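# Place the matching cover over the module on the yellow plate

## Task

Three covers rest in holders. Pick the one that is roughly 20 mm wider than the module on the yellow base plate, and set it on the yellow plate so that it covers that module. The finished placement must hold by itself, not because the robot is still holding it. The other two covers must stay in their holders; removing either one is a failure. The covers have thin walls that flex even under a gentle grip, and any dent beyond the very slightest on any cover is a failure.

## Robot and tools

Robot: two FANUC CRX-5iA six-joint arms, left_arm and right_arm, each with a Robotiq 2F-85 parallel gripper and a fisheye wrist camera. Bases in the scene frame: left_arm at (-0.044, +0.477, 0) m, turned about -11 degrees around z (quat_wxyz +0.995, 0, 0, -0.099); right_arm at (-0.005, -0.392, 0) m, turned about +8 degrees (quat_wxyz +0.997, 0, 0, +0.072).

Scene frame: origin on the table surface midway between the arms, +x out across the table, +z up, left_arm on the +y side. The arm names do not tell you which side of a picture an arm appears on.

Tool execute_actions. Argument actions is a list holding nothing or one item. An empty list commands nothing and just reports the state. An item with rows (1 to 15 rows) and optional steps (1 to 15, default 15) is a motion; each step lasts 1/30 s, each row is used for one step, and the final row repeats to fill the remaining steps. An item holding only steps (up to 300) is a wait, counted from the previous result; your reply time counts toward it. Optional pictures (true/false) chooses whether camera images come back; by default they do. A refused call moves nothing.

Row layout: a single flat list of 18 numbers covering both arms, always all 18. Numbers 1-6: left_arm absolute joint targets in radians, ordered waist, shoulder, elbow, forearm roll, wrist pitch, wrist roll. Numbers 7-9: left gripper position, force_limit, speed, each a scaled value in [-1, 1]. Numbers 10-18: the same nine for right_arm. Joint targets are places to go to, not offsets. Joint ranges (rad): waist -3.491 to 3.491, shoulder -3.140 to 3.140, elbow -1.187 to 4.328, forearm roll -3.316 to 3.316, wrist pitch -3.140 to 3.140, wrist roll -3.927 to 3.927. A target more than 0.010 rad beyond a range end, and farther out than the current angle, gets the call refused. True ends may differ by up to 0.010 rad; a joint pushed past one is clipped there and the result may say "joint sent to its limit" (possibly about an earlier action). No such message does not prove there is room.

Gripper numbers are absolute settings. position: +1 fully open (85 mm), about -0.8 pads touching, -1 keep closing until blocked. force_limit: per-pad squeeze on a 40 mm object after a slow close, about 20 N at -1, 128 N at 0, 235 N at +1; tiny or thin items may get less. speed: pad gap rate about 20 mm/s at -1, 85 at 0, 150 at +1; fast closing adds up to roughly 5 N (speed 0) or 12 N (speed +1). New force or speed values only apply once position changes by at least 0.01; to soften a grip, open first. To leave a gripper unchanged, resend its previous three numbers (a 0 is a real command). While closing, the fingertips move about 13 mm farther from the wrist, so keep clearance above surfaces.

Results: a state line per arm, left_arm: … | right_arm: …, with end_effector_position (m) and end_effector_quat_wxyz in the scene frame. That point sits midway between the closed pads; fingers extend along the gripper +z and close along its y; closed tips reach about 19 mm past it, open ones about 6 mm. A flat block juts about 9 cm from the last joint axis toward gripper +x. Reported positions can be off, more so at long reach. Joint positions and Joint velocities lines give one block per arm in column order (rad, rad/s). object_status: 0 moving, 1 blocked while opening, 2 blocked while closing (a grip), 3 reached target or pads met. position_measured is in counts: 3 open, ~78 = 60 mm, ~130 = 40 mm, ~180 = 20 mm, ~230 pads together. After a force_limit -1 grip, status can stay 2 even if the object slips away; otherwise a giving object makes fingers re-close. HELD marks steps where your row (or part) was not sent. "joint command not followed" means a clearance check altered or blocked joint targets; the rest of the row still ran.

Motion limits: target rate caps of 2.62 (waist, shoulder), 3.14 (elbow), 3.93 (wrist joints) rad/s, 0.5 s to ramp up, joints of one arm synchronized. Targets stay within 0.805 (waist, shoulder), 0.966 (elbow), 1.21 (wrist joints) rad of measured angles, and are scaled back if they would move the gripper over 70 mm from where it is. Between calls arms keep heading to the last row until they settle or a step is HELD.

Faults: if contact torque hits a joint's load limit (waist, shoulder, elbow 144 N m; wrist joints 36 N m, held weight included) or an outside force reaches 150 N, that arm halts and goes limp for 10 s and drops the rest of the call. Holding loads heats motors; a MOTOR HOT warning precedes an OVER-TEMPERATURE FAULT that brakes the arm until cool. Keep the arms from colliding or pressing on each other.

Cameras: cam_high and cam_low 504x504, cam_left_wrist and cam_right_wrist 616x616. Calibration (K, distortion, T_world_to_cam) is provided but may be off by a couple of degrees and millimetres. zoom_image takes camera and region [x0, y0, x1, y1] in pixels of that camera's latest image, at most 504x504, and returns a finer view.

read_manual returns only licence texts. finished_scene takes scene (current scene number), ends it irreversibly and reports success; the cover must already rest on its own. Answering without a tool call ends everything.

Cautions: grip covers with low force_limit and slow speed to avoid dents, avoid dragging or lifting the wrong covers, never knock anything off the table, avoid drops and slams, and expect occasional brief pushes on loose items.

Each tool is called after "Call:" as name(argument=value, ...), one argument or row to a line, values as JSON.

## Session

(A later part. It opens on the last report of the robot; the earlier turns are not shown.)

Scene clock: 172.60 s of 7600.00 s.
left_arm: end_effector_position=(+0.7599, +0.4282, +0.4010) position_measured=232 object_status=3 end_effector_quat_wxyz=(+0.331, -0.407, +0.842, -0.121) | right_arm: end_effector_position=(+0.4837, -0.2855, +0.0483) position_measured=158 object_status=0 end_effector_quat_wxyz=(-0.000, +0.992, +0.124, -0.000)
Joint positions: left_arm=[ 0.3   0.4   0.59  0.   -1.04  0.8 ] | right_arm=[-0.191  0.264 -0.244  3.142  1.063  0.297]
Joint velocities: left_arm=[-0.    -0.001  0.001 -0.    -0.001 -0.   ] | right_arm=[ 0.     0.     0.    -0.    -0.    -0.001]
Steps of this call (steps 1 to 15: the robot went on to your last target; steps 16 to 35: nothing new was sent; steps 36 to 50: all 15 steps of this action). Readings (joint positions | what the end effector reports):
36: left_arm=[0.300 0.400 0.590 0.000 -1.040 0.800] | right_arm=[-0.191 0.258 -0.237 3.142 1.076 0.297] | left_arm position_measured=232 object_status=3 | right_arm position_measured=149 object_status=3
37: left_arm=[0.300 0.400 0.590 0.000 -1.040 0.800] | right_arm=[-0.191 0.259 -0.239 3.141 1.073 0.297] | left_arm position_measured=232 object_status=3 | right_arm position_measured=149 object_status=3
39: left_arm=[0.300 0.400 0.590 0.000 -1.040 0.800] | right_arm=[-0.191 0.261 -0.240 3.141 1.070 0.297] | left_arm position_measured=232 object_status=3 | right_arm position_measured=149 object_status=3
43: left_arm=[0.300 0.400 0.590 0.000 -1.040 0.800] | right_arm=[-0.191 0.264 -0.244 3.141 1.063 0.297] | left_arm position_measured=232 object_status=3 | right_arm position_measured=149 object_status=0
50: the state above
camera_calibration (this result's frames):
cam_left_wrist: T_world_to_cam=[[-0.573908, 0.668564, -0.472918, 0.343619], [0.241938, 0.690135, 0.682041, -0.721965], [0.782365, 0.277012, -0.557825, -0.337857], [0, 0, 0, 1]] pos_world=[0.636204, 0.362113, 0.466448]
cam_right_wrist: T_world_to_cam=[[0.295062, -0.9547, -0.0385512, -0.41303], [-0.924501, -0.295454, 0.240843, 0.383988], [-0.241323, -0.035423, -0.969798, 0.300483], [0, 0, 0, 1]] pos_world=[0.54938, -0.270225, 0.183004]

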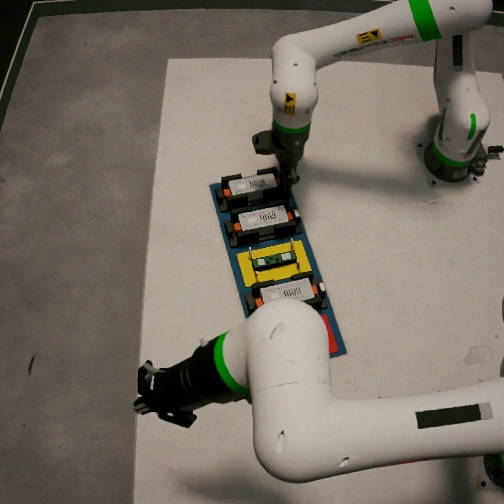

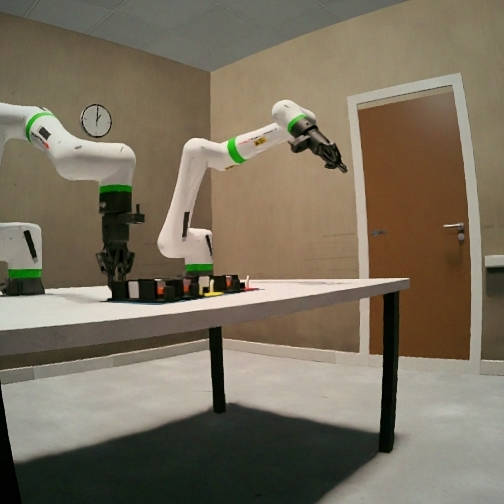

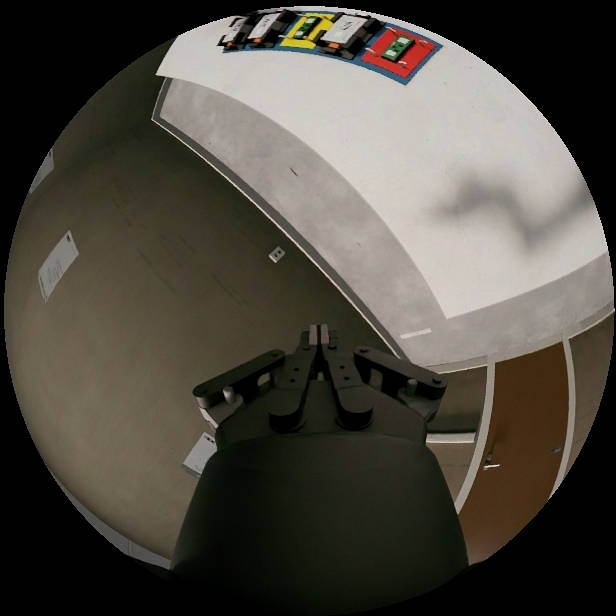

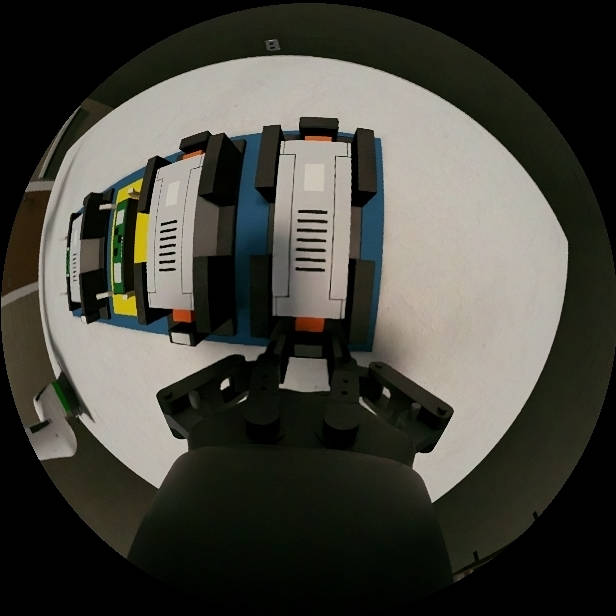

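Call:
execute_actions(
  actions=[
    {"rows":[[0.3,0.4,0.59,0,-1.04,0.8,-0.9,0,1,-0.191,0.2645,-0.244,3.1416,1.0625,0.297,-1,-0.7,0],[0.3,0.4,0.59,0,-1.04,0.8,-0.9,0,1,-0.191,0.2645,-0.244,3.1416,1.0625,0.297,-1,-0.7,0],[0.3,0.4,0.59,0,-1.04,0.8,-0.9,0,1,-0.1915,0.2623,-0.247,3.1416,1.0617,0.2975,-1,-0.7,0],[0.3,0.4,0.59,0,-1.04,0.8,-0.9,0,1,-0.1915,0.2623,-0.247,3.1416,1.0617,0.2975,-1,-0.7,0],[0.3,0.4,0.59,0,-1.04,0.8,-0.9,0,1,-0.192,0.2601,-0.25,3.1416,1.0609,0.298,-1,-0.7,0],[0.3,0.4,0.59,0,-1.04,0.8,-0.9,0,1,-0.192,0.2601,-0.25,3.1416,1.0609,0.298,-1,-0.7,0],[0.3,0.4,0.59,0,-1.04,0.8,-0.9,0,1,-0.1925,0.2579,-0.253,3.1416,1.0601,0.2985,-1,-0.7,0],[0.3,0.4,0.59,0,-1.04,0.8,-0.9,0,1,-0.1925,0.2579,-0.253,3.1416,1.0601,0.2985,-1,-0.7,0],[0.3,0.4,0.59,0,-1.04,0.8,-0.9,0,1,-0.193,0.2557,-0.256,3.1416,1.0593,0.299,-1,-0.7,0],[0.3,0.4,0.59,0,-1.04,0.8,-0.9,0,1,-0.193,0.2557,-0.256,3.1416,1.0593,0.299,-1,-0.7,0],[0.3,0.4,0.59,0,-1.04,0.8,-0.9,0,1,-0.1935,0.2535,-0.259,3.1416,1.0585,0.2995,-1,-0.7,0]],"steps":15},
  ],
)

Call:
zoom_image(
  camera="cam_right_wrist",
  region=[220,240,400,420],
)

Scene clock: 174.70 s of 7600.00 s.
left_arm: end_effector_position=(+0.7599, +0.4282, +0.4010) position_measured=232 object_status=3 end_effector_quat_wxyz=(+0.331, -0.407, +0.842, -0.121) | right_arm: end_effector_position=(+0.4788, -0.2864, +0.0478) position_measured=158 object_status=2 end_effector_quat_wxyz=(-0.000, +0.992, +0.124, -0.000)
Joint positions: left_arm=[ 0.3   0.4   0.59  0.   -1.04  0.8 ] | right_arm=[-0.193  0.254 -0.259  3.142  1.059  0.299]
Joint velocities: left_arm=[-0.001  0.    -0.    -0.001 -0.001 -0.   ] | right_arm=[ 0.    -0.002 -0.002  0.    -0.001  0.   ]
Steps of this call (steps 1 to 15: the robot went on to your last target; steps 16 to 48: nothing new was sent; steps 49 to 63: all 15 steps of this action). Readings (joint positions | what the end effector reports):
49: left_arm=[0.300 0.400 0.590 0.000 -1.040 0.800] | right_arm=[-0.191 0.264 -0.244 3.142 1.062 0.297] | left_arm position_measured=232 object_status=3 | right_arm position_measured=158 object_status=2
50: left_arm=[0.300 0.400 0.590 0.000 -1.040 0.800] | right_arm=[-0.191 0.264 -0.244 3.142 1.062 0.297] | left_arm position_measured=232 object_status=3 | right_arm position_measured=158 object_status=2
52: left_arm=[0.300 0.400 0.590 0.000 -1.040 0.800] | right_arm=[-0.191 0.264 -0.246 3.142 1.062 0.297] | left_arm position_measured=232 object_status=3 | right_arm position_measured=158 object_status=2
56: left_arm=[0.300 0.400 0.590 0.000 -1.040 0.800] | right_arm=[-0.192 0.259 -0.251 3.142 1.060 0.298] | left_arm position_measured=232 object_status=3 | right_arm position_measured=158 object_status=2
63: the state above
camera_calibration (this result's frames):
cam_left_wrist: T_world_to_cam=[[-0.573908, 0.668564, -0.472918, 0.343619], [0.241938, 0.690135, 0.682041, -0.721965], [0.782365, 0.277012, -0.557825, -0.337857], [0, 0, 0, 1]] pos_world=[0.636204, 0.362113, 0.466448]
cam_right_wrist: T_world_to_cam=[[0.295128, -0.954678, -0.038604, -0.412488], [-0.924436, -0.295525, 0.241004, 0.37919], [-0.241489, -0.0354401, -0.969756, 0.298922], [0, 0, 0, 1]] pos_world=[0.54446, -0.271139, 0.182571]

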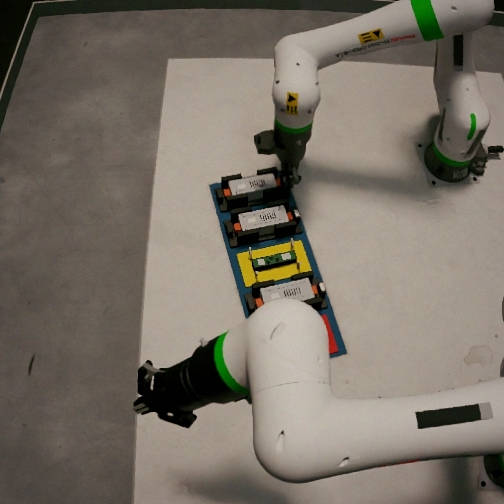

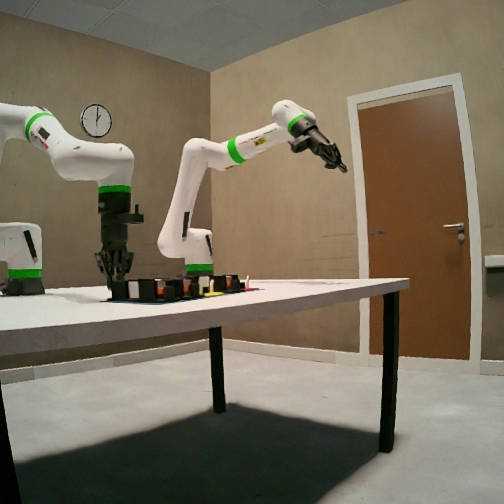

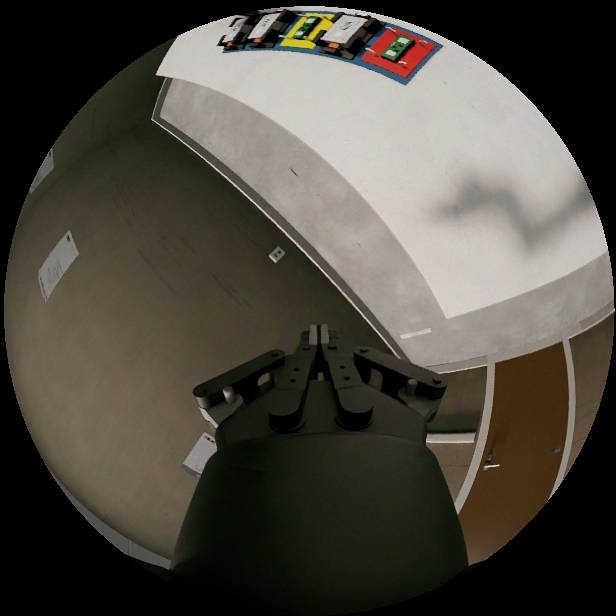

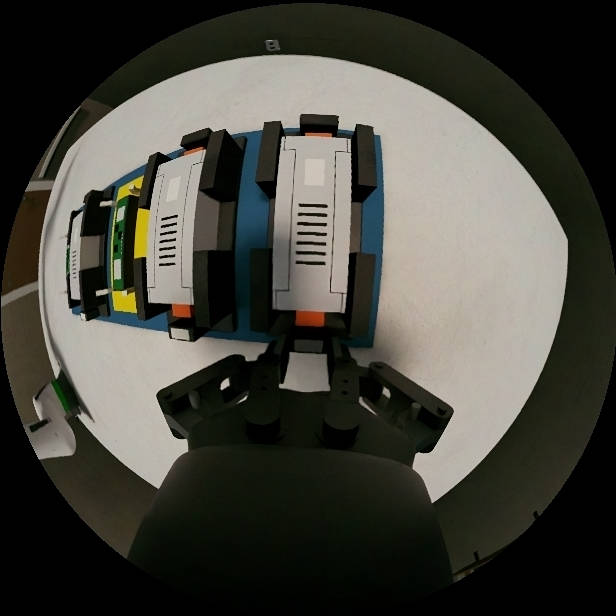

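Region (220, 240, 400, 420) of cam_right_wrist's 616x616 image, scaled by 2.800, with more detail than that image has.

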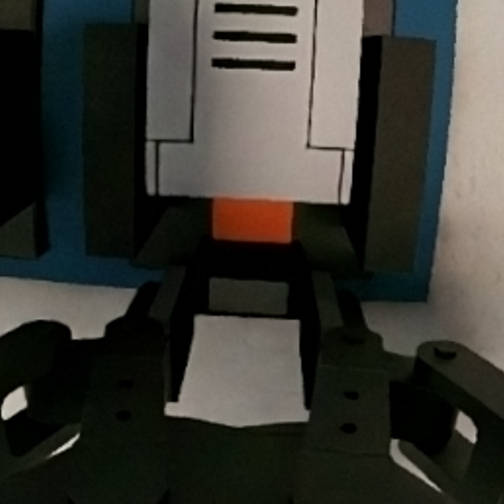

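Call:
execute_actions(
  actions=[
    {"rows":[[0.3,0.4,0.59,0,-1.04,0.8,-0.9,0,1,-0.193,0.2579,-0.253,3.1416,1.0601,0.299,-1,-0.7,0],[0.3,0.4,0.59,0,-1.04,0.8,-0.9,0,1,-0.193,0.2579,-0.253,3.1416,1.0601,0.299,-1,-0.7,0],[0.3,0.4,0.59,0,-1.04,0.8,-0.9,0,1,-0.192,0.2623,-0.247,3.1416,1.0617,0.298,-1,-0.7,0],[0.3,0.4,0.59,0,-1.04,0.8,-0.9,0,1,-0.192,0.2623,-0.247,3.1416,1.0617,0.298,-1,-0.7,0],[0.3,0.4,0.59,0,-1.04,0.8,-0.9,0,1,-0.191,0.2667,-0.241,3.1416,1.0633,0.297,-1,-0.7,0],[0.3,0.4,0.59,0,-1.04,0.8,-0.9,0,1,-0.191,0.2667,-0.241,3.1416,1.0633,0.297,-1,-0.7,0],[0.3,0.4,0.59,0,-1.04,0.8,-0.9,0,1,-0.190,0.271,-0.235,3.1416,1.065,0.296,-1,-0.7,0]],"steps":15},
  ],
)

Call:
zoom_image(
  camera="cam_right_wrist",
  region=[220,240,400,420],
)

Scene clock: 176.93 s of 7600.00 s.
left_arm: end_effector_position=(+0.7599, +0.4282, +0.4010) position_measured=232 object_status=3 end_effector_quat_wxyz=(+0.331, -0.407, +0.842, -0.121) | right_arm: end_effector_position=(+0.4866, -0.2851, +0.0483) position_measured=158 object_status=2 end_effector_quat_wxyz=(-0.000, +0.992, +0.124, -0.000)
Joint positions: left_arm=[ 0.3   0.4   0.59  0.   -1.04  0.8 ] | right_arm=[-0.19   0.271 -0.235  3.142  1.065  0.296]
Joint velocities: left_arm=[-0.001 -0.     0.001 -0.     0.    -0.   ] | right_arm=[ 0.    -0.     0.    -0.001  0.    -0.001]
Steps of this call (steps 1 to 15: the robot went on to your last target; steps 16 to 52: nothing new was sent; steps 53 to 67: all 15 steps of this action). Readings (joint positions | what the end effector reports):
53: left_arm=[0.300 0.400 0.590 0.000 -1.040 0.800] | right_arm=[-0.193 0.254 -0.259 3.142 1.059 0.300] | left_arm position_measured=232 object_status=3 | right_arm position_measured=158 object_status=2
54: left_arm=[0.300 0.400 0.590 0.000 -1.040 0.800] | right_arm=[-0.193 0.255 -0.256 3.142 1.060 0.300] | left_arm position_measured=232 object_status=3 | right_arm position_measured=158 object_status=2
56: left_arm=[0.300 0.400 0.590 0.000 -1.040 0.800] | right_arm=[-0.193 0.259 -0.251 3.142 1.063 0.299] | left_arm position_measured=232 object_status=3 | right_arm position_measured=158 object_status=2
60: left_arm=[0.300 0.400 0.590 0.000 -1.040 0.800] | right_arm=[-0.191 0.269 -0.239 3.142 1.064 0.297] | left_arm position_measured=232 object_status=3 | right_arm position_measured=158 object_status=2
67: the state above
camera_calibration (this result's frames):
cam_left_wrist: T_world_to_cam=[[-0.573908, 0.668564, -0.472918, 0.343619], [0.241938, 0.690135, 0.682041, -0.721965], [0.782365, 0.277012, -0.557825, -0.337857], [0, 0, 0, 1]] pos_world=[0.636204, 0.362113, 0.466448]
cam_right_wrist: T_world_to_cam=[[0.295249, -0.954643, -0.0385403, -0.413607], [-0.924367, -0.295621, 0.24115, 0.38664], [-0.241605, -0.0355739, -0.969722, 0.301339], [0, 0, 0, 1]] pos_world=[0.55232, -0.269828, 0.183037]

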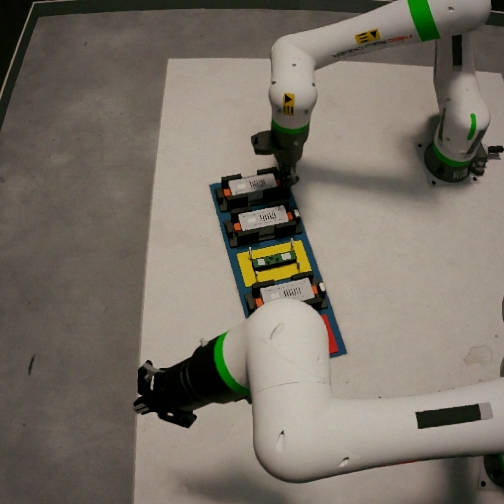

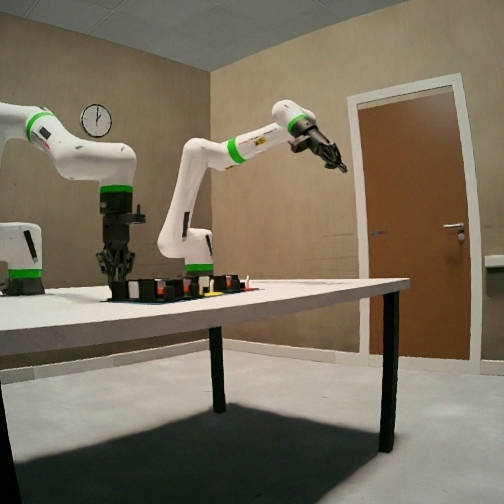

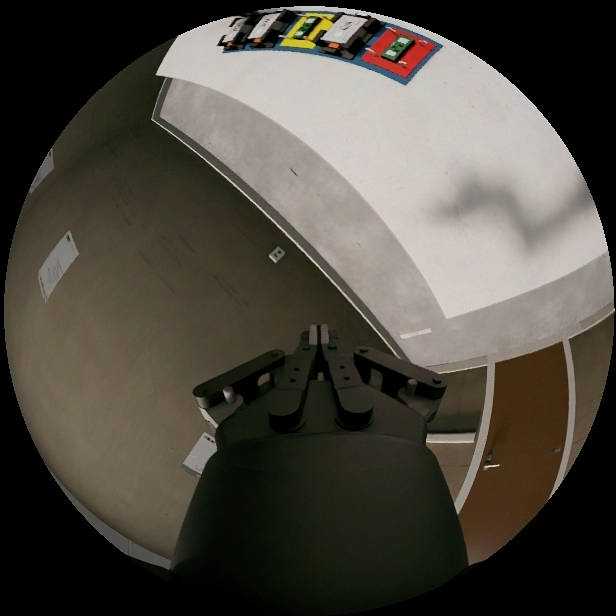

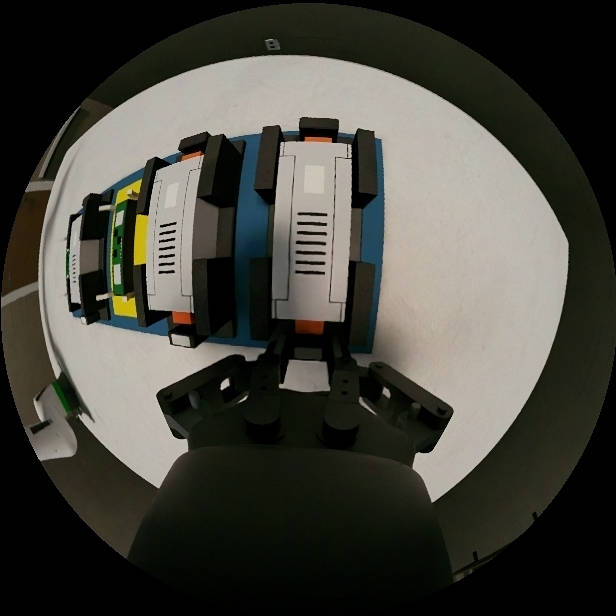

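Region (220, 240, 400, 420) of cam_right_wrist's 616x616 image, scaled by 2.800, with more detail than that image has.

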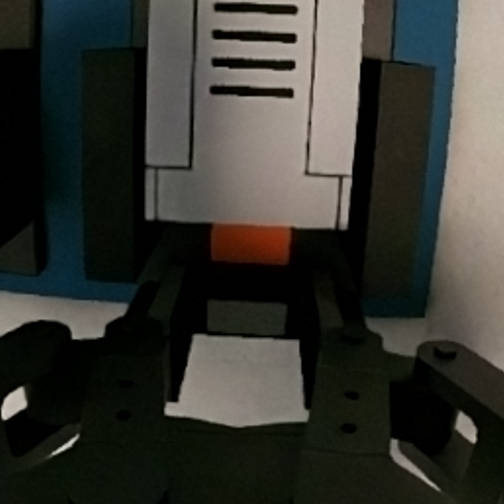

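Call:
execute_actions(
  actions=[
    {"rows":[[0.3,0.4,0.59,0,-1.04,0.8,-0.9,0,1,-0.190,0.271,-0.235,3.1416,1.065,0.296,0.1,-0.92,1],[0.3,0.4,0.59,0,-1.04,0.8,-0.9,0,1,-0.190,0.271,-0.235,3.1416,1.065,0.296,0.1,-0.92,1],[0.3,0.4,0.59,0,-1.04,0.8,-0.9,0,1,-0.190,0.271,-0.235,3.1416,1.065,0.296,-0.16,-0.92,1],[0.3,0.4,0.59,0,-1.04,0.8,-0.9,0,1,-0.190,0.271,-0.235,3.1416,1.065,0.296,-0.16,-0.92,1],[0.3,0.4,0.59,0,-1.04,0.8,-0.9,0,1,-0.190,0.225,-0.18,3.1416,1.166,0.296,-0.16,-0.92,1]],"steps":15},
  ],
  pictures=false,
)

Call:
execute_actions(
  actions=[
    {"rows":[[0.3,0.4,0.59,0,-1.04,0.8,-0.9,0,1,-0.142,0.43,0.11,3.1416,1.2508,0.248,0.1,-0.92,1]],"steps":15},
  ],
  pictures=false,
)

Call:
execute_actions(
  actions=[
    {"rows":[[0.3,0.4,0.59,0,-1.04,0.8,-0.9,0,1,-0.142,0.462,0.065,3.1416,1.174,0.248,0.1,-0.92,1],[0.3,0.4,0.59,0,-1.04,0.8,-0.9,0,1,-0.142,0.462,0.065,3.1416,1.174,0.248,0.1,-0.92,1],[0.3,0.4,0.59,0,-1.04,0.8,-0.9,0,1,-0.142,0.462,0.065,3.1416,1.174,0.248,0.1,-0.92,1],[0.3,0.4,0.59,0,-1.04,0.8,-0.9,0,1,-0.142,0.462,0.065,3.1416,1.174,0.248,0.1,-0.92,1],[0.3,0.4,0.59,0,-1.04,0.8,-0.9,0,1,-0.142,0.462,0.065,3.1416,1.174,0.248,0.1,-0.92,1],[0.3,0.4,0.59,0,-1.04,0.8,-0.9,0,1,-0.142,0.4795,0.0462,3.1416,1.1375,0.248,0.1,-0.92,1],[0.3,0.4,0.59,0,-1.04,0.8,-0.9,0,1,-0.142,0.4795,0.0462,3.1416,1.1375,0.248,0.1,-0.92,1],[0.3,0.4,0.59,0,-1.04,0.8,-0.9,0,1,-0.142,0.4795,0.0462,3.1416,1.1375,0.248,0.1,-0.92,1],[0.3,0.4,0.59,0,-1.04,0.8,-0.9,0,1,-0.142,0.4795,0.0462,3.1416,1.1375,0.248,0.1,-0.92,1],[0.3,0.4,0.59,0,-1.04,0.8,-0.9,0,1,-0.142,0.490,0.035,3.1416,1.1158,0.248,0.1,-0.92,1]],"steps":15},
  ],
  pictures=false,
)

Call:
execute_actions(
  actions=[
    {"rows":[[0.3,0.4,0.59,0,-1.04,0.8,-0.9,0,1,-0.142,0.490,0.035,3.1416,1.1158,0.248,-1,-0.92,-1]],"steps":15},
  ],
)

Scene clock: 181.47 s of 7600.00 s.
left_arm: end_effector_position=(+0.7599, +0.4282, +0.4010) position_measured=232 object_status=3 end_effector_quat_wxyz=(+0.331, -0.407, +0.842, -0.121) | right_arm: end_effector_position=(+0.4875, -0.2852, +0.0922) position_measured=149 object_status=3 end_effector_quat_wxyz=(-0.000, +0.992, +0.124, -0.000)
Joint positions: left_arm=[ 0.3   0.4   0.59  0.   -1.04  0.8 ] | right_arm=[-0.19   0.225 -0.18   3.142  1.166  0.296]
Joint velocities: left_arm=[ 0.     0.    -0.     0.001  0.001  0.   ] | right_arm=[ 0.     0.     0.003  0.     0.001 -0.   ]
Steps of this call (steps 1 to 15: the robot went on to your last target; steps 16 to 90: nothing new was sent; then 1.03 s passed at rest; steps 91 to 105: all 15 steps of this action). Readings (joint positions | what the end effector reports):
91: left_arm=[0.300 0.400 0.590 0.000 -1.040 0.800] | right_arm=[-0.190 0.271 -0.235 3.142 1.065 0.296] | left_arm position_measured=232 object_status=3 | right_arm position_measured=158 object_status=0
92: left_arm=[0.300 0.400 0.590 0.000 -1.040 0.800] | right_arm=[-0.190 0.270 -0.234 3.141 1.064 0.296] | left_arm position_measured=232 object_status=3 | right_arm position_measured=156 object_status=0
94: left_arm=[0.300 0.400 0.590 0.000 -1.040 0.800] | right_arm=[-0.190 0.270 -0.234 3.141 1.064 0.296] | left_arm position_measured=232 object_status=3 | right_arm position_measured=143 object_status=0
98: left_arm=[0.300 0.400 0.590 0.000 -1.040 0.800] | right_arm=[-0.190 0.250 -0.209 3.142 1.113 0.296] | left_arm position_measured=232 object_status=3 | right_arm position_measured=149 object_status=0
105: the state above

Scene clock: 181.97 s of 7600.00 s.
left_arm: end_effector_position=(+0.7599, +0.4282, +0.4010) position_measured=232 object_status=3 end_effector_quat_wxyz=(+0.331, -0.407, +0.842, -0.121) | right_arm: end_effector_position=(+0.5741, -0.2616, +0.0991) position_measured=117 object_status=0 end_effector_quat_wxyz=(-0.000, +0.992, +0.124, -0.000)
Joint positions: left_arm=[ 0.3   0.4   0.59  0.   -1.04  0.8 ] | right_arm=[-0.142  0.43   0.11   3.142  1.251  0.248]
Joint velocities: left_arm=[-0.     0.    -0.001  0.001 -0.     0.   ] | right_arm=[ 0.001  0.     0.006  0.     0.001 -0.   ]
Steps of this call (steps 1 to 15: all 15 steps of this action). Readings (joint positions | what the end effector reports):
1: left_arm=[0.300 0.400 0.590 0.000 -1.040 0.800] | right_arm=[-0.190 0.225 -0.179 3.142 1.166 0.296] | left_arm position_measured=232 object_status=3 | right_arm position_measured=149 object_status=0
2: left_arm=[0.300 0.400 0.590 0.000 -1.040 0.800] | right_arm=[-0.189 0.229 -0.174 3.142 1.168 0.295] | left_arm position_measured=232 object_status=3 | right_arm position_measured=147 object_status=0
4: left_arm=[0.300 0.400 0.590 0.000 -1.040 0.800] | right_arm=[-0.184 0.252 -0.142 3.142 1.177 0.290] | left_arm position_measured=232 object_status=3 | right_arm position_measured=130 object_status=0
8: left_arm=[0.300 0.400 0.590 0.000 -1.040 0.800] | right_arm=[-0.161 0.351 -0.001 3.142 1.218 0.266] | left_arm position_measured=232 object_status=3 | right_arm position_measured=118 object_status=0
15: the state above

Scene clock: 182.47 s of 7600.00 s.
left_arm: end_effector_position=(+0.7599, +0.4282, +0.4010) position_measured=232 object_status=3 end_effector_quat_wxyz=(+0.331, -0.407, +0.842, -0.121) | right_arm: end_effector_position=(+0.5744, -0.2616, +0.0348) position_measured=117 object_status=3 end_effector_quat_wxyz=(+0.000, +0.992, +0.124, +0.000)
Joint positions: left_arm=[ 0.3   0.4   0.59  0.   -1.04  0.8 ] | right_arm=[-0.142  0.49   0.035  3.142  1.116  0.248]
Joint velocities: left_arm=[-0.001 -0.     0.     0.001  0.001  0.   ] | right_arm=[ 0.     0.    -0.004 -0.    -0.008  0.   ]
Steps of this call (steps 1 to 15: all 15 steps of this action). Readings (joint positions | what the end effector reports):
1: left_arm=[0.300 0.400 0.590 0.000 -1.040 0.800] | right_arm=[-0.142 0.430 0.110 3.142 1.250 0.248] | left_arm position_measured=232 object_status=3 | right_arm position_measured=117 object_status=3
2: left_arm=[0.300 0.400 0.590 0.000 -1.040 0.800] | right_arm=[-0.142 0.433 0.106 3.142 1.243 0.248] | left_arm position_measured=232 object_status=3 | right_arm position_measured=117 object_status=3
4: left_arm=[0.300 0.400 0.590 0.000 -1.040 0.800] | right_arm=[-0.142 0.448 0.083 3.142 1.206 0.248] | left_arm position_measured=232 object_status=3 | right_arm position_measured=117 object_status=3
8: left_arm=[0.300 0.400 0.590 0.000 -1.040 0.800] | right_arm=[-0.142 0.473 0.053 3.142 1.150 0.248] | left_arm position_measured=232 object_status=3 | right_arm position_measured=117 object_status=3
15: the state above

Scene clock: 182.97 s of 7600.00 s.
left_arm: end_effector_position=(+0.7599, +0.4282, +0.4010) position_measured=232 object_status=3 end_effector_quat_wxyz=(+0.331, -0.407, +0.842, -0.121) | right_arm: end_effector_position=(+0.5744, -0.2616, +0.0346) position_measured=125 object_status=2 end_effector_quat_wxyz=(+0.000, +0.992, +0.124, +0.000)
Joint positions: left_arm=[ 0.3   0.4   0.59  0.   -1.04  0.8 ] | right_arm=[-0.142  0.49   0.035  3.142  1.116  0.248]
Joint velocities: left_arm=[ 0.001 -0.001 -0.    -0.001 -0.001 -0.   ] | right_arm=[-0.     0.    -0.     0.001  0.    -0.   ]
Steps of this call (steps 1 to 15: all 15 steps of this action). Readings (joint positions | what the end effector reports):
1: left_arm=[0.300 0.400 0.590 0.000 -1.040 0.800] | right_arm=[-0.142 0.490 0.035 3.142 1.116 0.248] | left_arm position_measured=232 object_status=3 | right_arm position_measured=117 object_status=0
2: left_arm=[0.300 0.400 0.590 0.000 -1.040 0.800] | right_arm=[-0.142 0.490 0.035 3.142 1.116 0.248] | left_arm position_measured=232 object_status=3 | right_arm position_measured=117 object_status=0
4: left_arm=[0.300 0.400 0.590 0.000 -1.040 0.800] | right_arm=[-0.142 0.490 0.035 3.142 1.116 0.248] | left_arm position_measured=232 object_status=3 | right_arm position_measured=119 object_status=0
8: left_arm=[0.300 0.400 0.590 0.000 -1.040 0.800] | right_arm=[-0.142 0.490 0.035 3.142 1.116 0.248] | left_arm position_measured=232 object_status=3 | right_arm position_measured=124 object_status=0
15: the state above
camera_calibration (this result's frames):
cam_left_wrist: T_world_to_cam=[[-0.573908, 0.668564, -0.472918, 0.343619], [0.241938, 0.690135, 0.682041, -0.721965], [0.782365, 0.277012, -0.557825, -0.337857], [0, 0, 0, 1]] pos_world=[0.636204, 0.362113, 0.466448]
cam_right_wrist: T_world_to_cam=[[0.29519, -0.954667, -0.0383982, -0.417513], [-0.924509, -0.295547, 0.240696, 0.478135], [-0.241133, -0.0355518, -0.969841, 0.309857], [0, 0, 0, 1]] pos_world=[0.640003, -0.246259, 0.169395]

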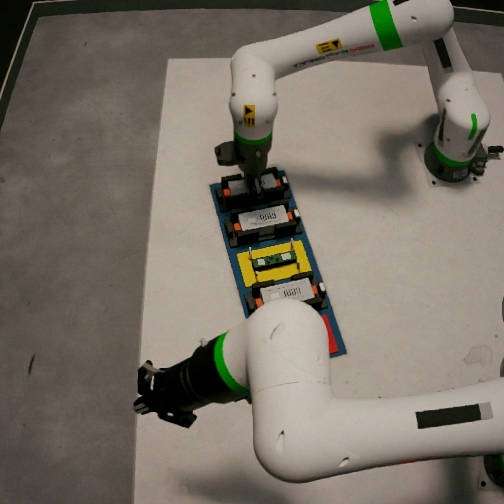

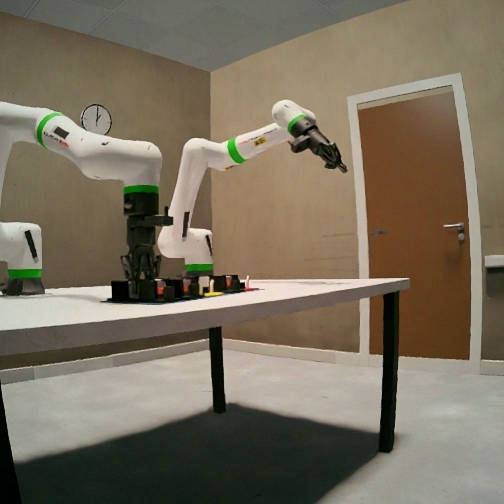

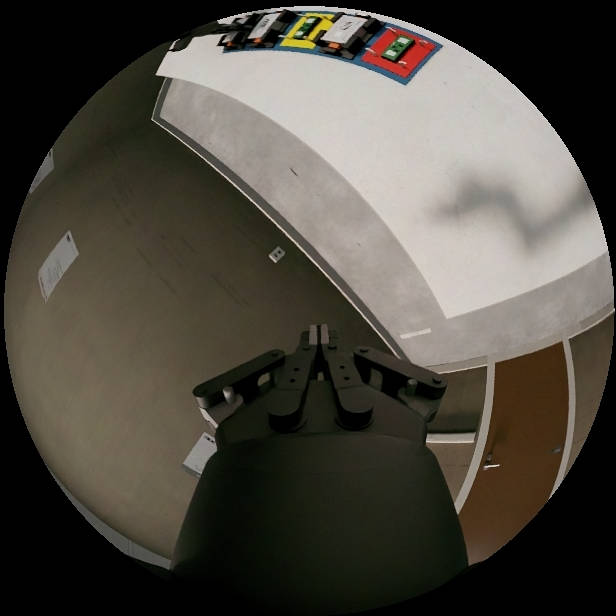

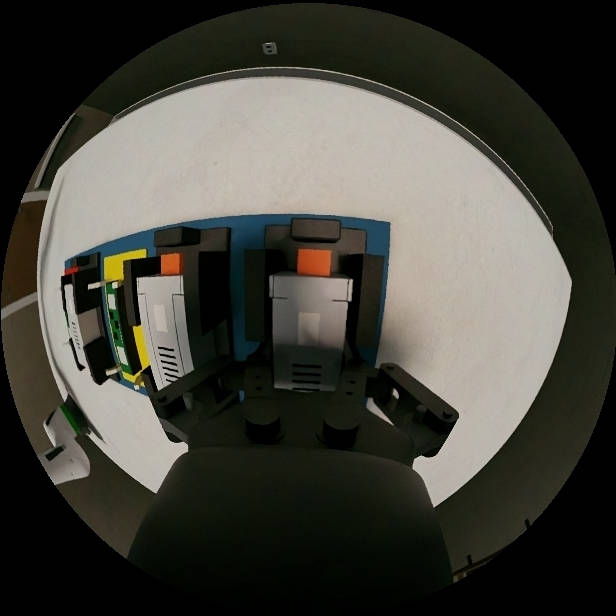

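Call:
execute_actions(
  actions=[
    {"rows":[[0.3,0.4,0.59,0,-1.04,0.8,-0.9,0,1,-0.142,0.487,0.038,3.1416,1.122,0.248,-1,-0.92,-1],[0.3,0.4,0.59,0,-1.04,0.8,-0.9,0,1,-0.142,0.487,0.038,3.1416,1.122,0.248,-1,-0.92,-1],[0.3,0.4,0.59,0,-1.04,0.8,-0.9,0,1,-0.142,0.484,0.0415,3.1416,1.1285,0.248,-1,-0.92,-1],[0.3,0.4,0.59,0,-1.04,0.8,-0.9,0,1,-0.142,0.484,0.0415,3.1416,1.1285,0.248,-1,-0.92,-1],[0.3,0.4,0.59,0,-1.04,0.8,-0.9,0,1,-0.142,0.481,0.0445,3.1416,1.1345,0.248,-1,-0.92,-1],[0.3,0.4,0.59,0,-1.04,0.8,-0.9,0,1,-0.142,0.481,0.0445,3.1416,1.1345,0.248,-1,-0.92,-1],[0.3,0.4,0.59,0,-1.04,0.8,-0.9,0,1,-0.142,0.478,0.048,3.1416,1.141,0.248,-1,-0.92,-1],[0.3,0.4,0.59,0,-1.04,0.8,-0.9,0,1,-0.142,0.478,0.048,3.1416,1.141,0.248,-1,-0.92,-1],[0.3,0.4,0.59,0,-1.04,0.8,-0.9,0,1,-0.142,0.475,0.051,3.1416,1.147,0.248,-1,-0.92,-1]],"steps":15},
  ],
)

Call:
zoom_image(
  camera="cam_right_wrist",
  region=[230,200,400,400],
)

Scene clock: 184.97 s of 7600.00 s.
left_arm: end_effector_position=(+0.7599, +0.4282, +0.4010) position_measured=232 object_status=3 end_effector_quat_wxyz=(+0.331, -0.407, +0.842, -0.121) | right_arm: end_effector_position=(+0.5745, -0.2615, +0.0495) position_measured=125 object_status=2 end_effector_quat_wxyz=(-0.000, +0.992, +0.124, -0.000)
Joint positions: left_arm=[ 0.3   0.4   0.59  0.   -1.04  0.8 ] | right_arm=[-0.142  0.475  0.051  3.142  1.147  0.248]
Joint velocities: left_arm=[-0.001 -0.     0.     0.001  0.001  0.   ] | right_arm=[-0.    -0.     0.001  0.     0.001  0.   ]
Steps of this call (steps 1 to 15: the robot went on to your last target; steps 16 to 45: nothing new was sent; steps 46 to 60: all 15 steps of this action). Readings (joint positions | what the end effector reports):
46: left_arm=[0.300 0.400 0.590 0.000 -1.040 0.800] | right_arm=[-0.142 0.490 0.035 3.142 1.116 0.248] | left_arm position_measured=232 object_status=3 | right_arm position_measured=125 object_status=2
47: left_arm=[0.300 0.400 0.590 0.000 -1.040 0.800] | right_arm=[-0.142 0.489 0.036 3.142 1.119 0.248] | left_arm position_measured=232 object_status=3 | right_arm position_measured=125 object_status=2
49: left_arm=[0.300 0.400 0.590 0.000 -1.040 0.800] | right_arm=[-0.142 0.486 0.039 3.142 1.125 0.248] | left_arm position_measured=232 object_status=3 | right_arm position_measured=125 object_status=2
53: left_arm=[0.300 0.400 0.590 0.000 -1.040 0.800] | right_arm=[-0.142 0.480 0.046 3.142 1.137 0.248] | left_arm position_measured=232 object_status=3 | right_arm position_measured=125 object_status=2
60: the state above
camera_calibration (this result's frames):
cam_left_wrist: T_world_to_cam=[[-0.573908, 0.668564, -0.472918, 0.343619], [0.241938, 0.690135, 0.682041, -0.721965], [0.782365, 0.277012, -0.557826, -0.337857], [0, 0, 0, 1]] pos_world=[0.636204, 0.362113, 0.466448]
cam_right_wrist: T_world_to_cam=[[0.295158, -0.954671, -0.0385361, -0.416947], [-0.924433, -0.295538, 0.241, 0.474638], [-0.241464, -0.0355091, -0.96976, 0.324465], [0, 0, 0, 1]] pos_world=[0.640183, -0.246252, 0.184198]

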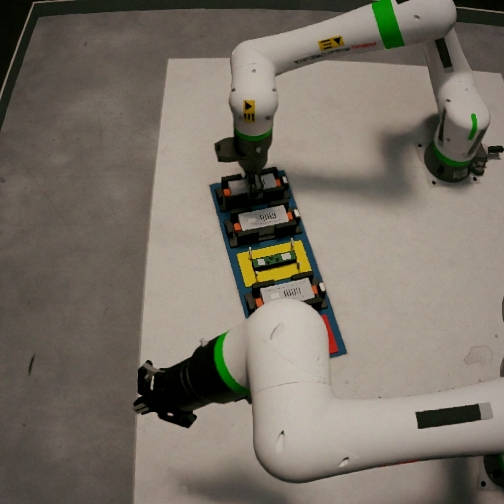

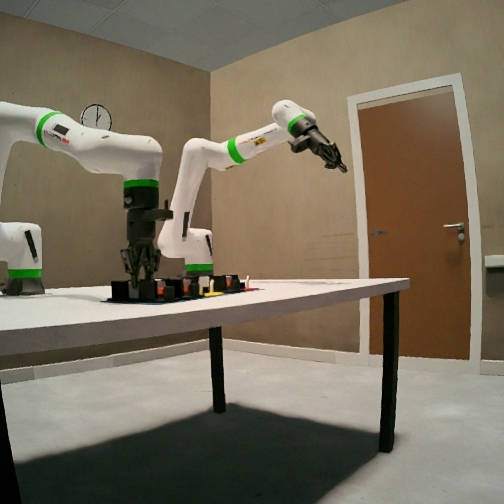

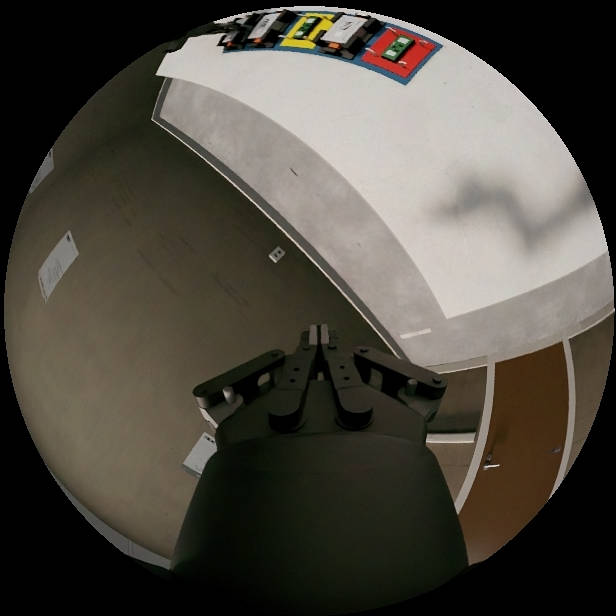

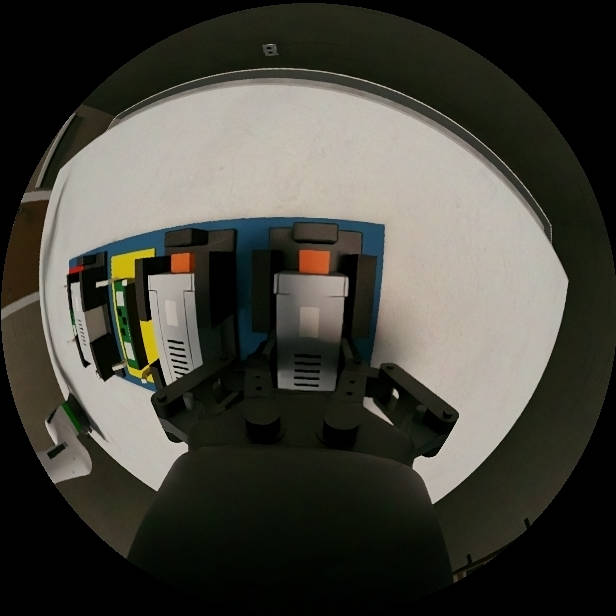

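Region (230, 200, 400, 400) of cam_right_wrist's 616x616 image, scaled by 2.520, with more detail than that image has; it fills the left 428 columns of this view, and the rest is white.

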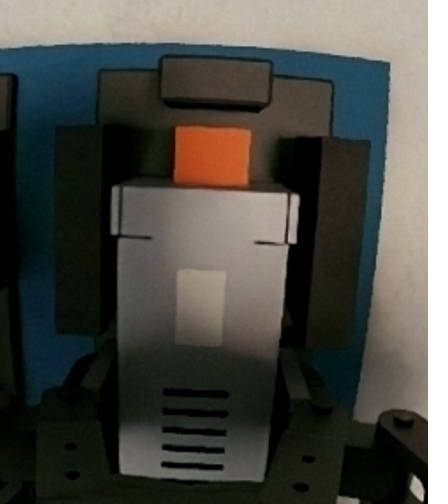

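Call:
execute_actions(
  actions=[
    {"rows":[[0.3,0.4,0.59,0,-1.04,0.8,-0.9,0,1,-0.142,0.475,0.051,3.1416,1.147,0.248,0.1,-0.84,1],[0.3,0.4,0.59,0,-1.04,0.8,-0.9,0,1,-0.142,0.475,0.051,3.1416,1.147,0.248,0.1,-0.84,1],[0.3,0.4,0.59,0,-1.04,0.8,-0.9,0,1,-0.142,0.475,0.051,3.1416,1.147,0.248,0.1,-0.84,1],[0.3,0.4,0.59,0,-1.04,0.8,-0.9,0,1,-0.142,0.475,0.051,3.1416,1.147,0.248,0.1,-0.84,1],[0.3,0.4,0.59,0,-1.04,0.8,-0.9,0,1,-0.142,0.484,0.0415,3.1416,1.1285,0.248,0.1,-0.84,1],[0.3,0.4,0.59,0,-1.04,0.8,-0.9,0,1,-0.142,0.484,0.0415,3.1416,1.1285,0.248,0.1,-0.84,1],[0.3,0.4,0.59,0,-1.04,0.8,-0.9,0,1,-0.142,0.484,0.0415,3.1416,1.1285,0.248,0.1,-0.84,1],[0.3,0.4,0.59,0,-1.04,0.8,-0.9,0,1,-0.142,0.484,0.0415,3.1416,1.1285,0.248,-1,-0.84,-1]],"steps":15},
  ],
  pictures=false,
)

Call:
execute_actions(
  actions=[
    {"steps":12},
  ],
  pictures=false,
)

Call:
execute_actions(
  actions=[
    {"rows":[[0.3,0.4,0.59,0,-1.04,0.8,-0.9,0,1,-0.142,0.484,0.0415,3.1416,1.1285,0.248,-1,-0.84,-1],[0.3,0.4,0.59,0,-1.04,0.8,-0.9,0,1,-0.142,0.481,0.0445,3.1416,1.1345,0.248,-1,-0.84,-1],[0.3,0.4,0.59,0,-1.04,0.8,-0.9,0,1,-0.142,0.481,0.0445,3.1416,1.1345,0.248,-1,-0.84,-1],[0.3,0.4,0.59,0,-1.04,0.8,-0.9,0,1,-0.142,0.478,0.048,3.1416,1.141,0.248,-1,-0.84,-1],[0.3,0.4,0.59,0,-1.04,0.8,-0.9,0,1,-0.142,0.478,0.048,3.1416,1.141,0.248,-1,-0.84,-1],[0.3,0.4,0.59,0,-1.04,0.8,-0.9,0,1,-0.142,0.475,0.051,3.1416,1.147,0.248,-1,-0.84,-1],[0.3,0.4,0.59,0,-1.04,0.8,-0.9,0,1,-0.142,0.475,0.051,3.1416,1.147,0.248,-1,-0.84,-1],[0.3,0.4,0.59,0,-1.04,0.8,-0.9,0,1,-0.142,0.471,0.055,3.1416,1.157,0.248,-1,-0.84,-1]],"steps":15},
  ],
)

Call:
zoom_image(
  camera="cam_right_wrist",
  region=[230,200,400,400],
)

Scene clock: 189.00 s of 7600.00 s.
left_arm: end_effector_position=(+0.7599, +0.4282, +0.4010) position_measured=232 object_status=3 end_effector_quat_wxyz=(+0.331, -0.407, +0.842, -0.121) | right_arm: end_effector_position=(+0.5745, -0.2615, +0.0408) position_measured=124 object_status=0 end_effector_quat_wxyz=(-0.000, +0.992, +0.124, +0.000)
Joint positions: left_arm=[ 0.3   0.4   0.59  0.   -1.04  0.8 ] | right_arm=[-0.142  0.484  0.042  3.142  1.129  0.248]
Joint velocities: left_arm=[ 0.     0.     0.001 -0.    -0.001 -0.001] | right_arm=[ 0.     0.    -0.     0.     0.     0.001]
Steps of this call (steps 1 to 15: the robot went on to your last target; steps 16 to 90: nothing new was sent; then 0.53 s passed at rest; steps 91 to 105: all 15 steps of this action). Readings (joint positions | what the end effector reports):
91: left_arm=[0.300 0.400 0.590 0.000 -1.040 0.800] | right_arm=[-0.142 0.475 0.051 3.142 1.147 0.248] | left_arm position_measured=232 object_status=3 | right_arm position_measured=125 object_status=0
92: left_arm=[0.300 0.400 0.590 0.000 -1.040 0.800] | right_arm=[-0.142 0.475 0.051 3.142 1.147 0.248] | left_arm position_measured=232 object_status=3 | right_arm position_measured=124 object_status=0
94: left_arm=[0.300 0.400 0.590 0.000 -1.040 0.800] | right_arm=[-0.142 0.475 0.051 3.142 1.147 0.248] | left_arm position_measured=232 object_status=3 | right_arm position_measured=118 object_status=0
98: left_arm=[0.300 0.400 0.590 0.000 -1.040 0.800] | right_arm=[-0.142 0.483 0.042 3.141 1.130 0.248] | left_arm position_measured=232 object_status=3 | right_arm position_measured=117 object_status=0
105: the state above

Scene clock: 189.40 s of 7600.00 s.
left_arm: end_effector_position=(+0.7599, +0.4282, +0.4010) position_measured=232 object_status=3 end_effector_quat_wxyz=(+0.331, -0.407, +0.842, -0.121) | right_arm: end_effector_position=(+0.5745, -0.2615, +0.0406) position_measured=128 object_status=2 end_effector_quat_wxyz=(-0.000, +0.992, +0.124, -0.000)
Joint positions: left_arm=[ 0.3   0.4   0.59  0.   -1.04  0.8 ] | right_arm=[-0.142  0.484  0.042  3.142  1.128  0.248]
Joint velocities: left_arm=[ 0.001  0.    -0.    -0.    -0.001  0.   ] | right_arm=[-0.001  0.    -0.     0.     0.     0.   ]
Steps of this call (steps 1 to 12: the robot went on to your last target). Readings (joint positions | what the end effector reports):
1: left_arm=[0.300 0.400 0.590 0.000 -1.040 0.800] | right_arm=[-0.142 0.484 0.042 3.142 1.129 0.248] | left_arm position_measured=232 object_status=3 | right_arm position_measured=126 object_status=0
2: left_arm=[0.300 0.400 0.590 0.000 -1.040 0.800] | right_arm=[-0.142 0.484 0.042 3.142 1.128 0.248] | left_arm position_measured=232 object_status=3 | right_arm position_measured=127 object_status=0
4: left_arm=[0.300 0.400 0.590 0.000 -1.040 0.800] | right_arm=[-0.142 0.484 0.042 3.142 1.128 0.248] | left_arm position_measured=232 object_status=3 | right_arm position_measured=128 object_status=0
8: left_arm=[0.300 0.400 0.590 0.000 -1.040 0.800] | right_arm=[-0.142 0.484 0.042 3.142 1.128 0.248] | left_arm position_measured=232 object_status=3 | right_arm position_measured=128 object_status=2
12: the state above

Scene clock: 189.90 s of 7600.00 s.
left_arm: end_effector_position=(+0.7599, +0.4282, +0.4010) position_measured=232 object_status=3 end_effector_quat_wxyz=(+0.331, -0.407, +0.842, -0.121) | right_arm: end_effector_position=(+0.5738, -0.2616, +0.0533) position_measured=128 object_status=2 end_effector_quat_wxyz=(-0.000, +0.992, +0.124, -0.001)
Joint positions: left_arm=[ 0.3   0.4   0.59  0.   -1.04  0.8 ] | right_arm=[-0.142  0.471  0.055  3.142  1.157  0.248]
Joint velocities: left_arm=[ 0.001  0.    -0.    -0.     0.001 -0.   ] | right_arm=[ 0.001 -0.     0.001 -0.     0.001 -0.001]
Steps of this call (steps 1 to 15: all 15 steps of this action). Readings (joint positions | what the end effector reports):
1: left_arm=[0.300 0.400 0.590 0.000 -1.040 0.800] | right_arm=[-0.142 0.484 0.042 3.142 1.128 0.248] | left_arm position_measured=232 object_status=3 | right_arm position_measured=128 object_status=2
2: left_arm=[0.300 0.400 0.590 0.000 -1.040 0.800] | right_arm=[-0.142 0.484 0.042 3.142 1.129 0.248] | left_arm position_measured=232 object_status=3 | right_arm position_measured=128 object_status=2
4: left_arm=[0.300 0.400 0.590 0.000 -1.040 0.800] | right_arm=[-0.142 0.482 0.044 3.142 1.134 0.248] | left_arm position_measured=232 object_status=3 | right_arm position_measured=128 object_status=2
8: left_arm=[0.300 0.400 0.590 0.000 -1.040 0.800] | right_arm=[-0.142 0.476 0.051 3.142 1.147 0.248] | left_arm position_measured=232 object_status=3 | right_arm position_measured=128 object_status=2
15: the state above
camera_calibration (this result's frames):
cam_left_wrist: T_world_to_cam=[[-0.573908, 0.668564, -0.472918, 0.343619], [0.241938, 0.690135, 0.682041, -0.721965], [0.782365, 0.277012, -0.557825, -0.337857], [0, 0, 0, 1]] pos_world=[0.636204, 0.362113, 0.466448]
cam_right_wrist: T_world_to_cam=[[0.295106, -0.954665, -0.0390665, -0.41655], [-0.92394, -0.295547, 0.24287, 0.472661], [-0.243406, -0.0355774, -0.969272, 0.329128], [0, 0, 0, 1]] pos_world=[0.639749, -0.246263, 0.187946]

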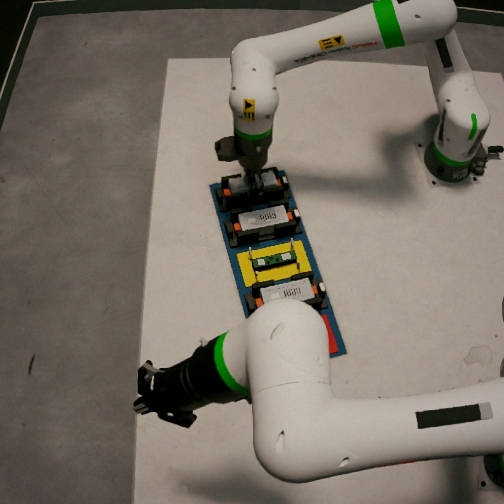

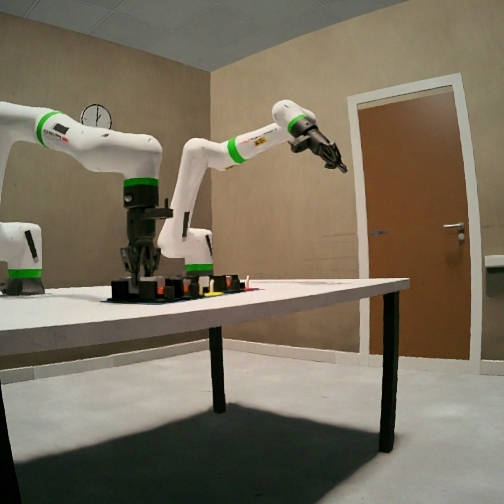

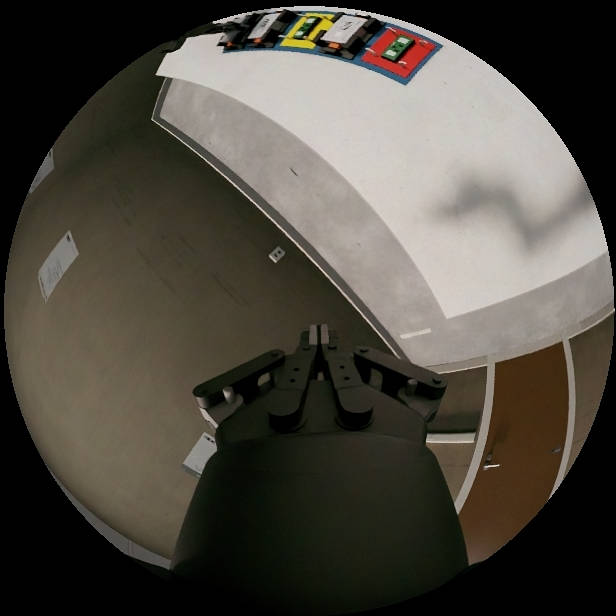

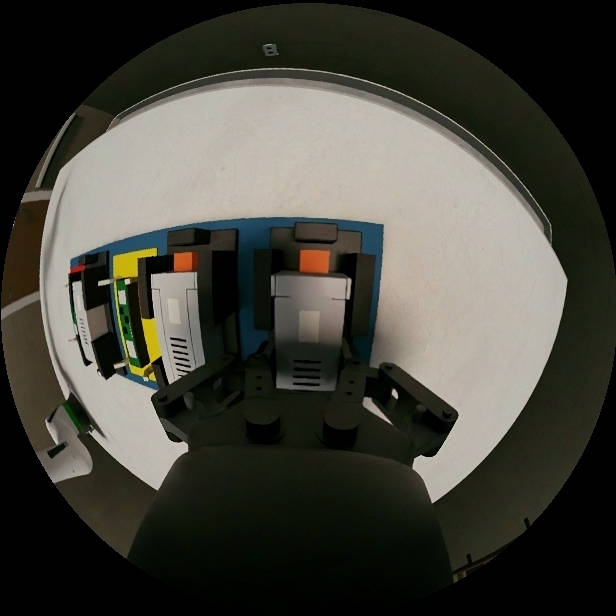

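Region (230, 200, 400, 400) of cam_right_wrist's 616x616 image, scaled by 2.520, with more detail than that image has; it fills the left 428 columns of this view, and the rest is white.

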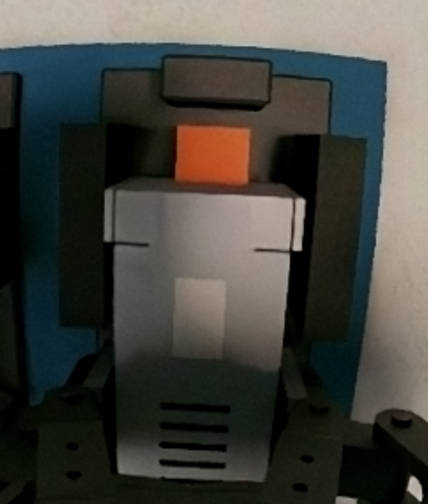

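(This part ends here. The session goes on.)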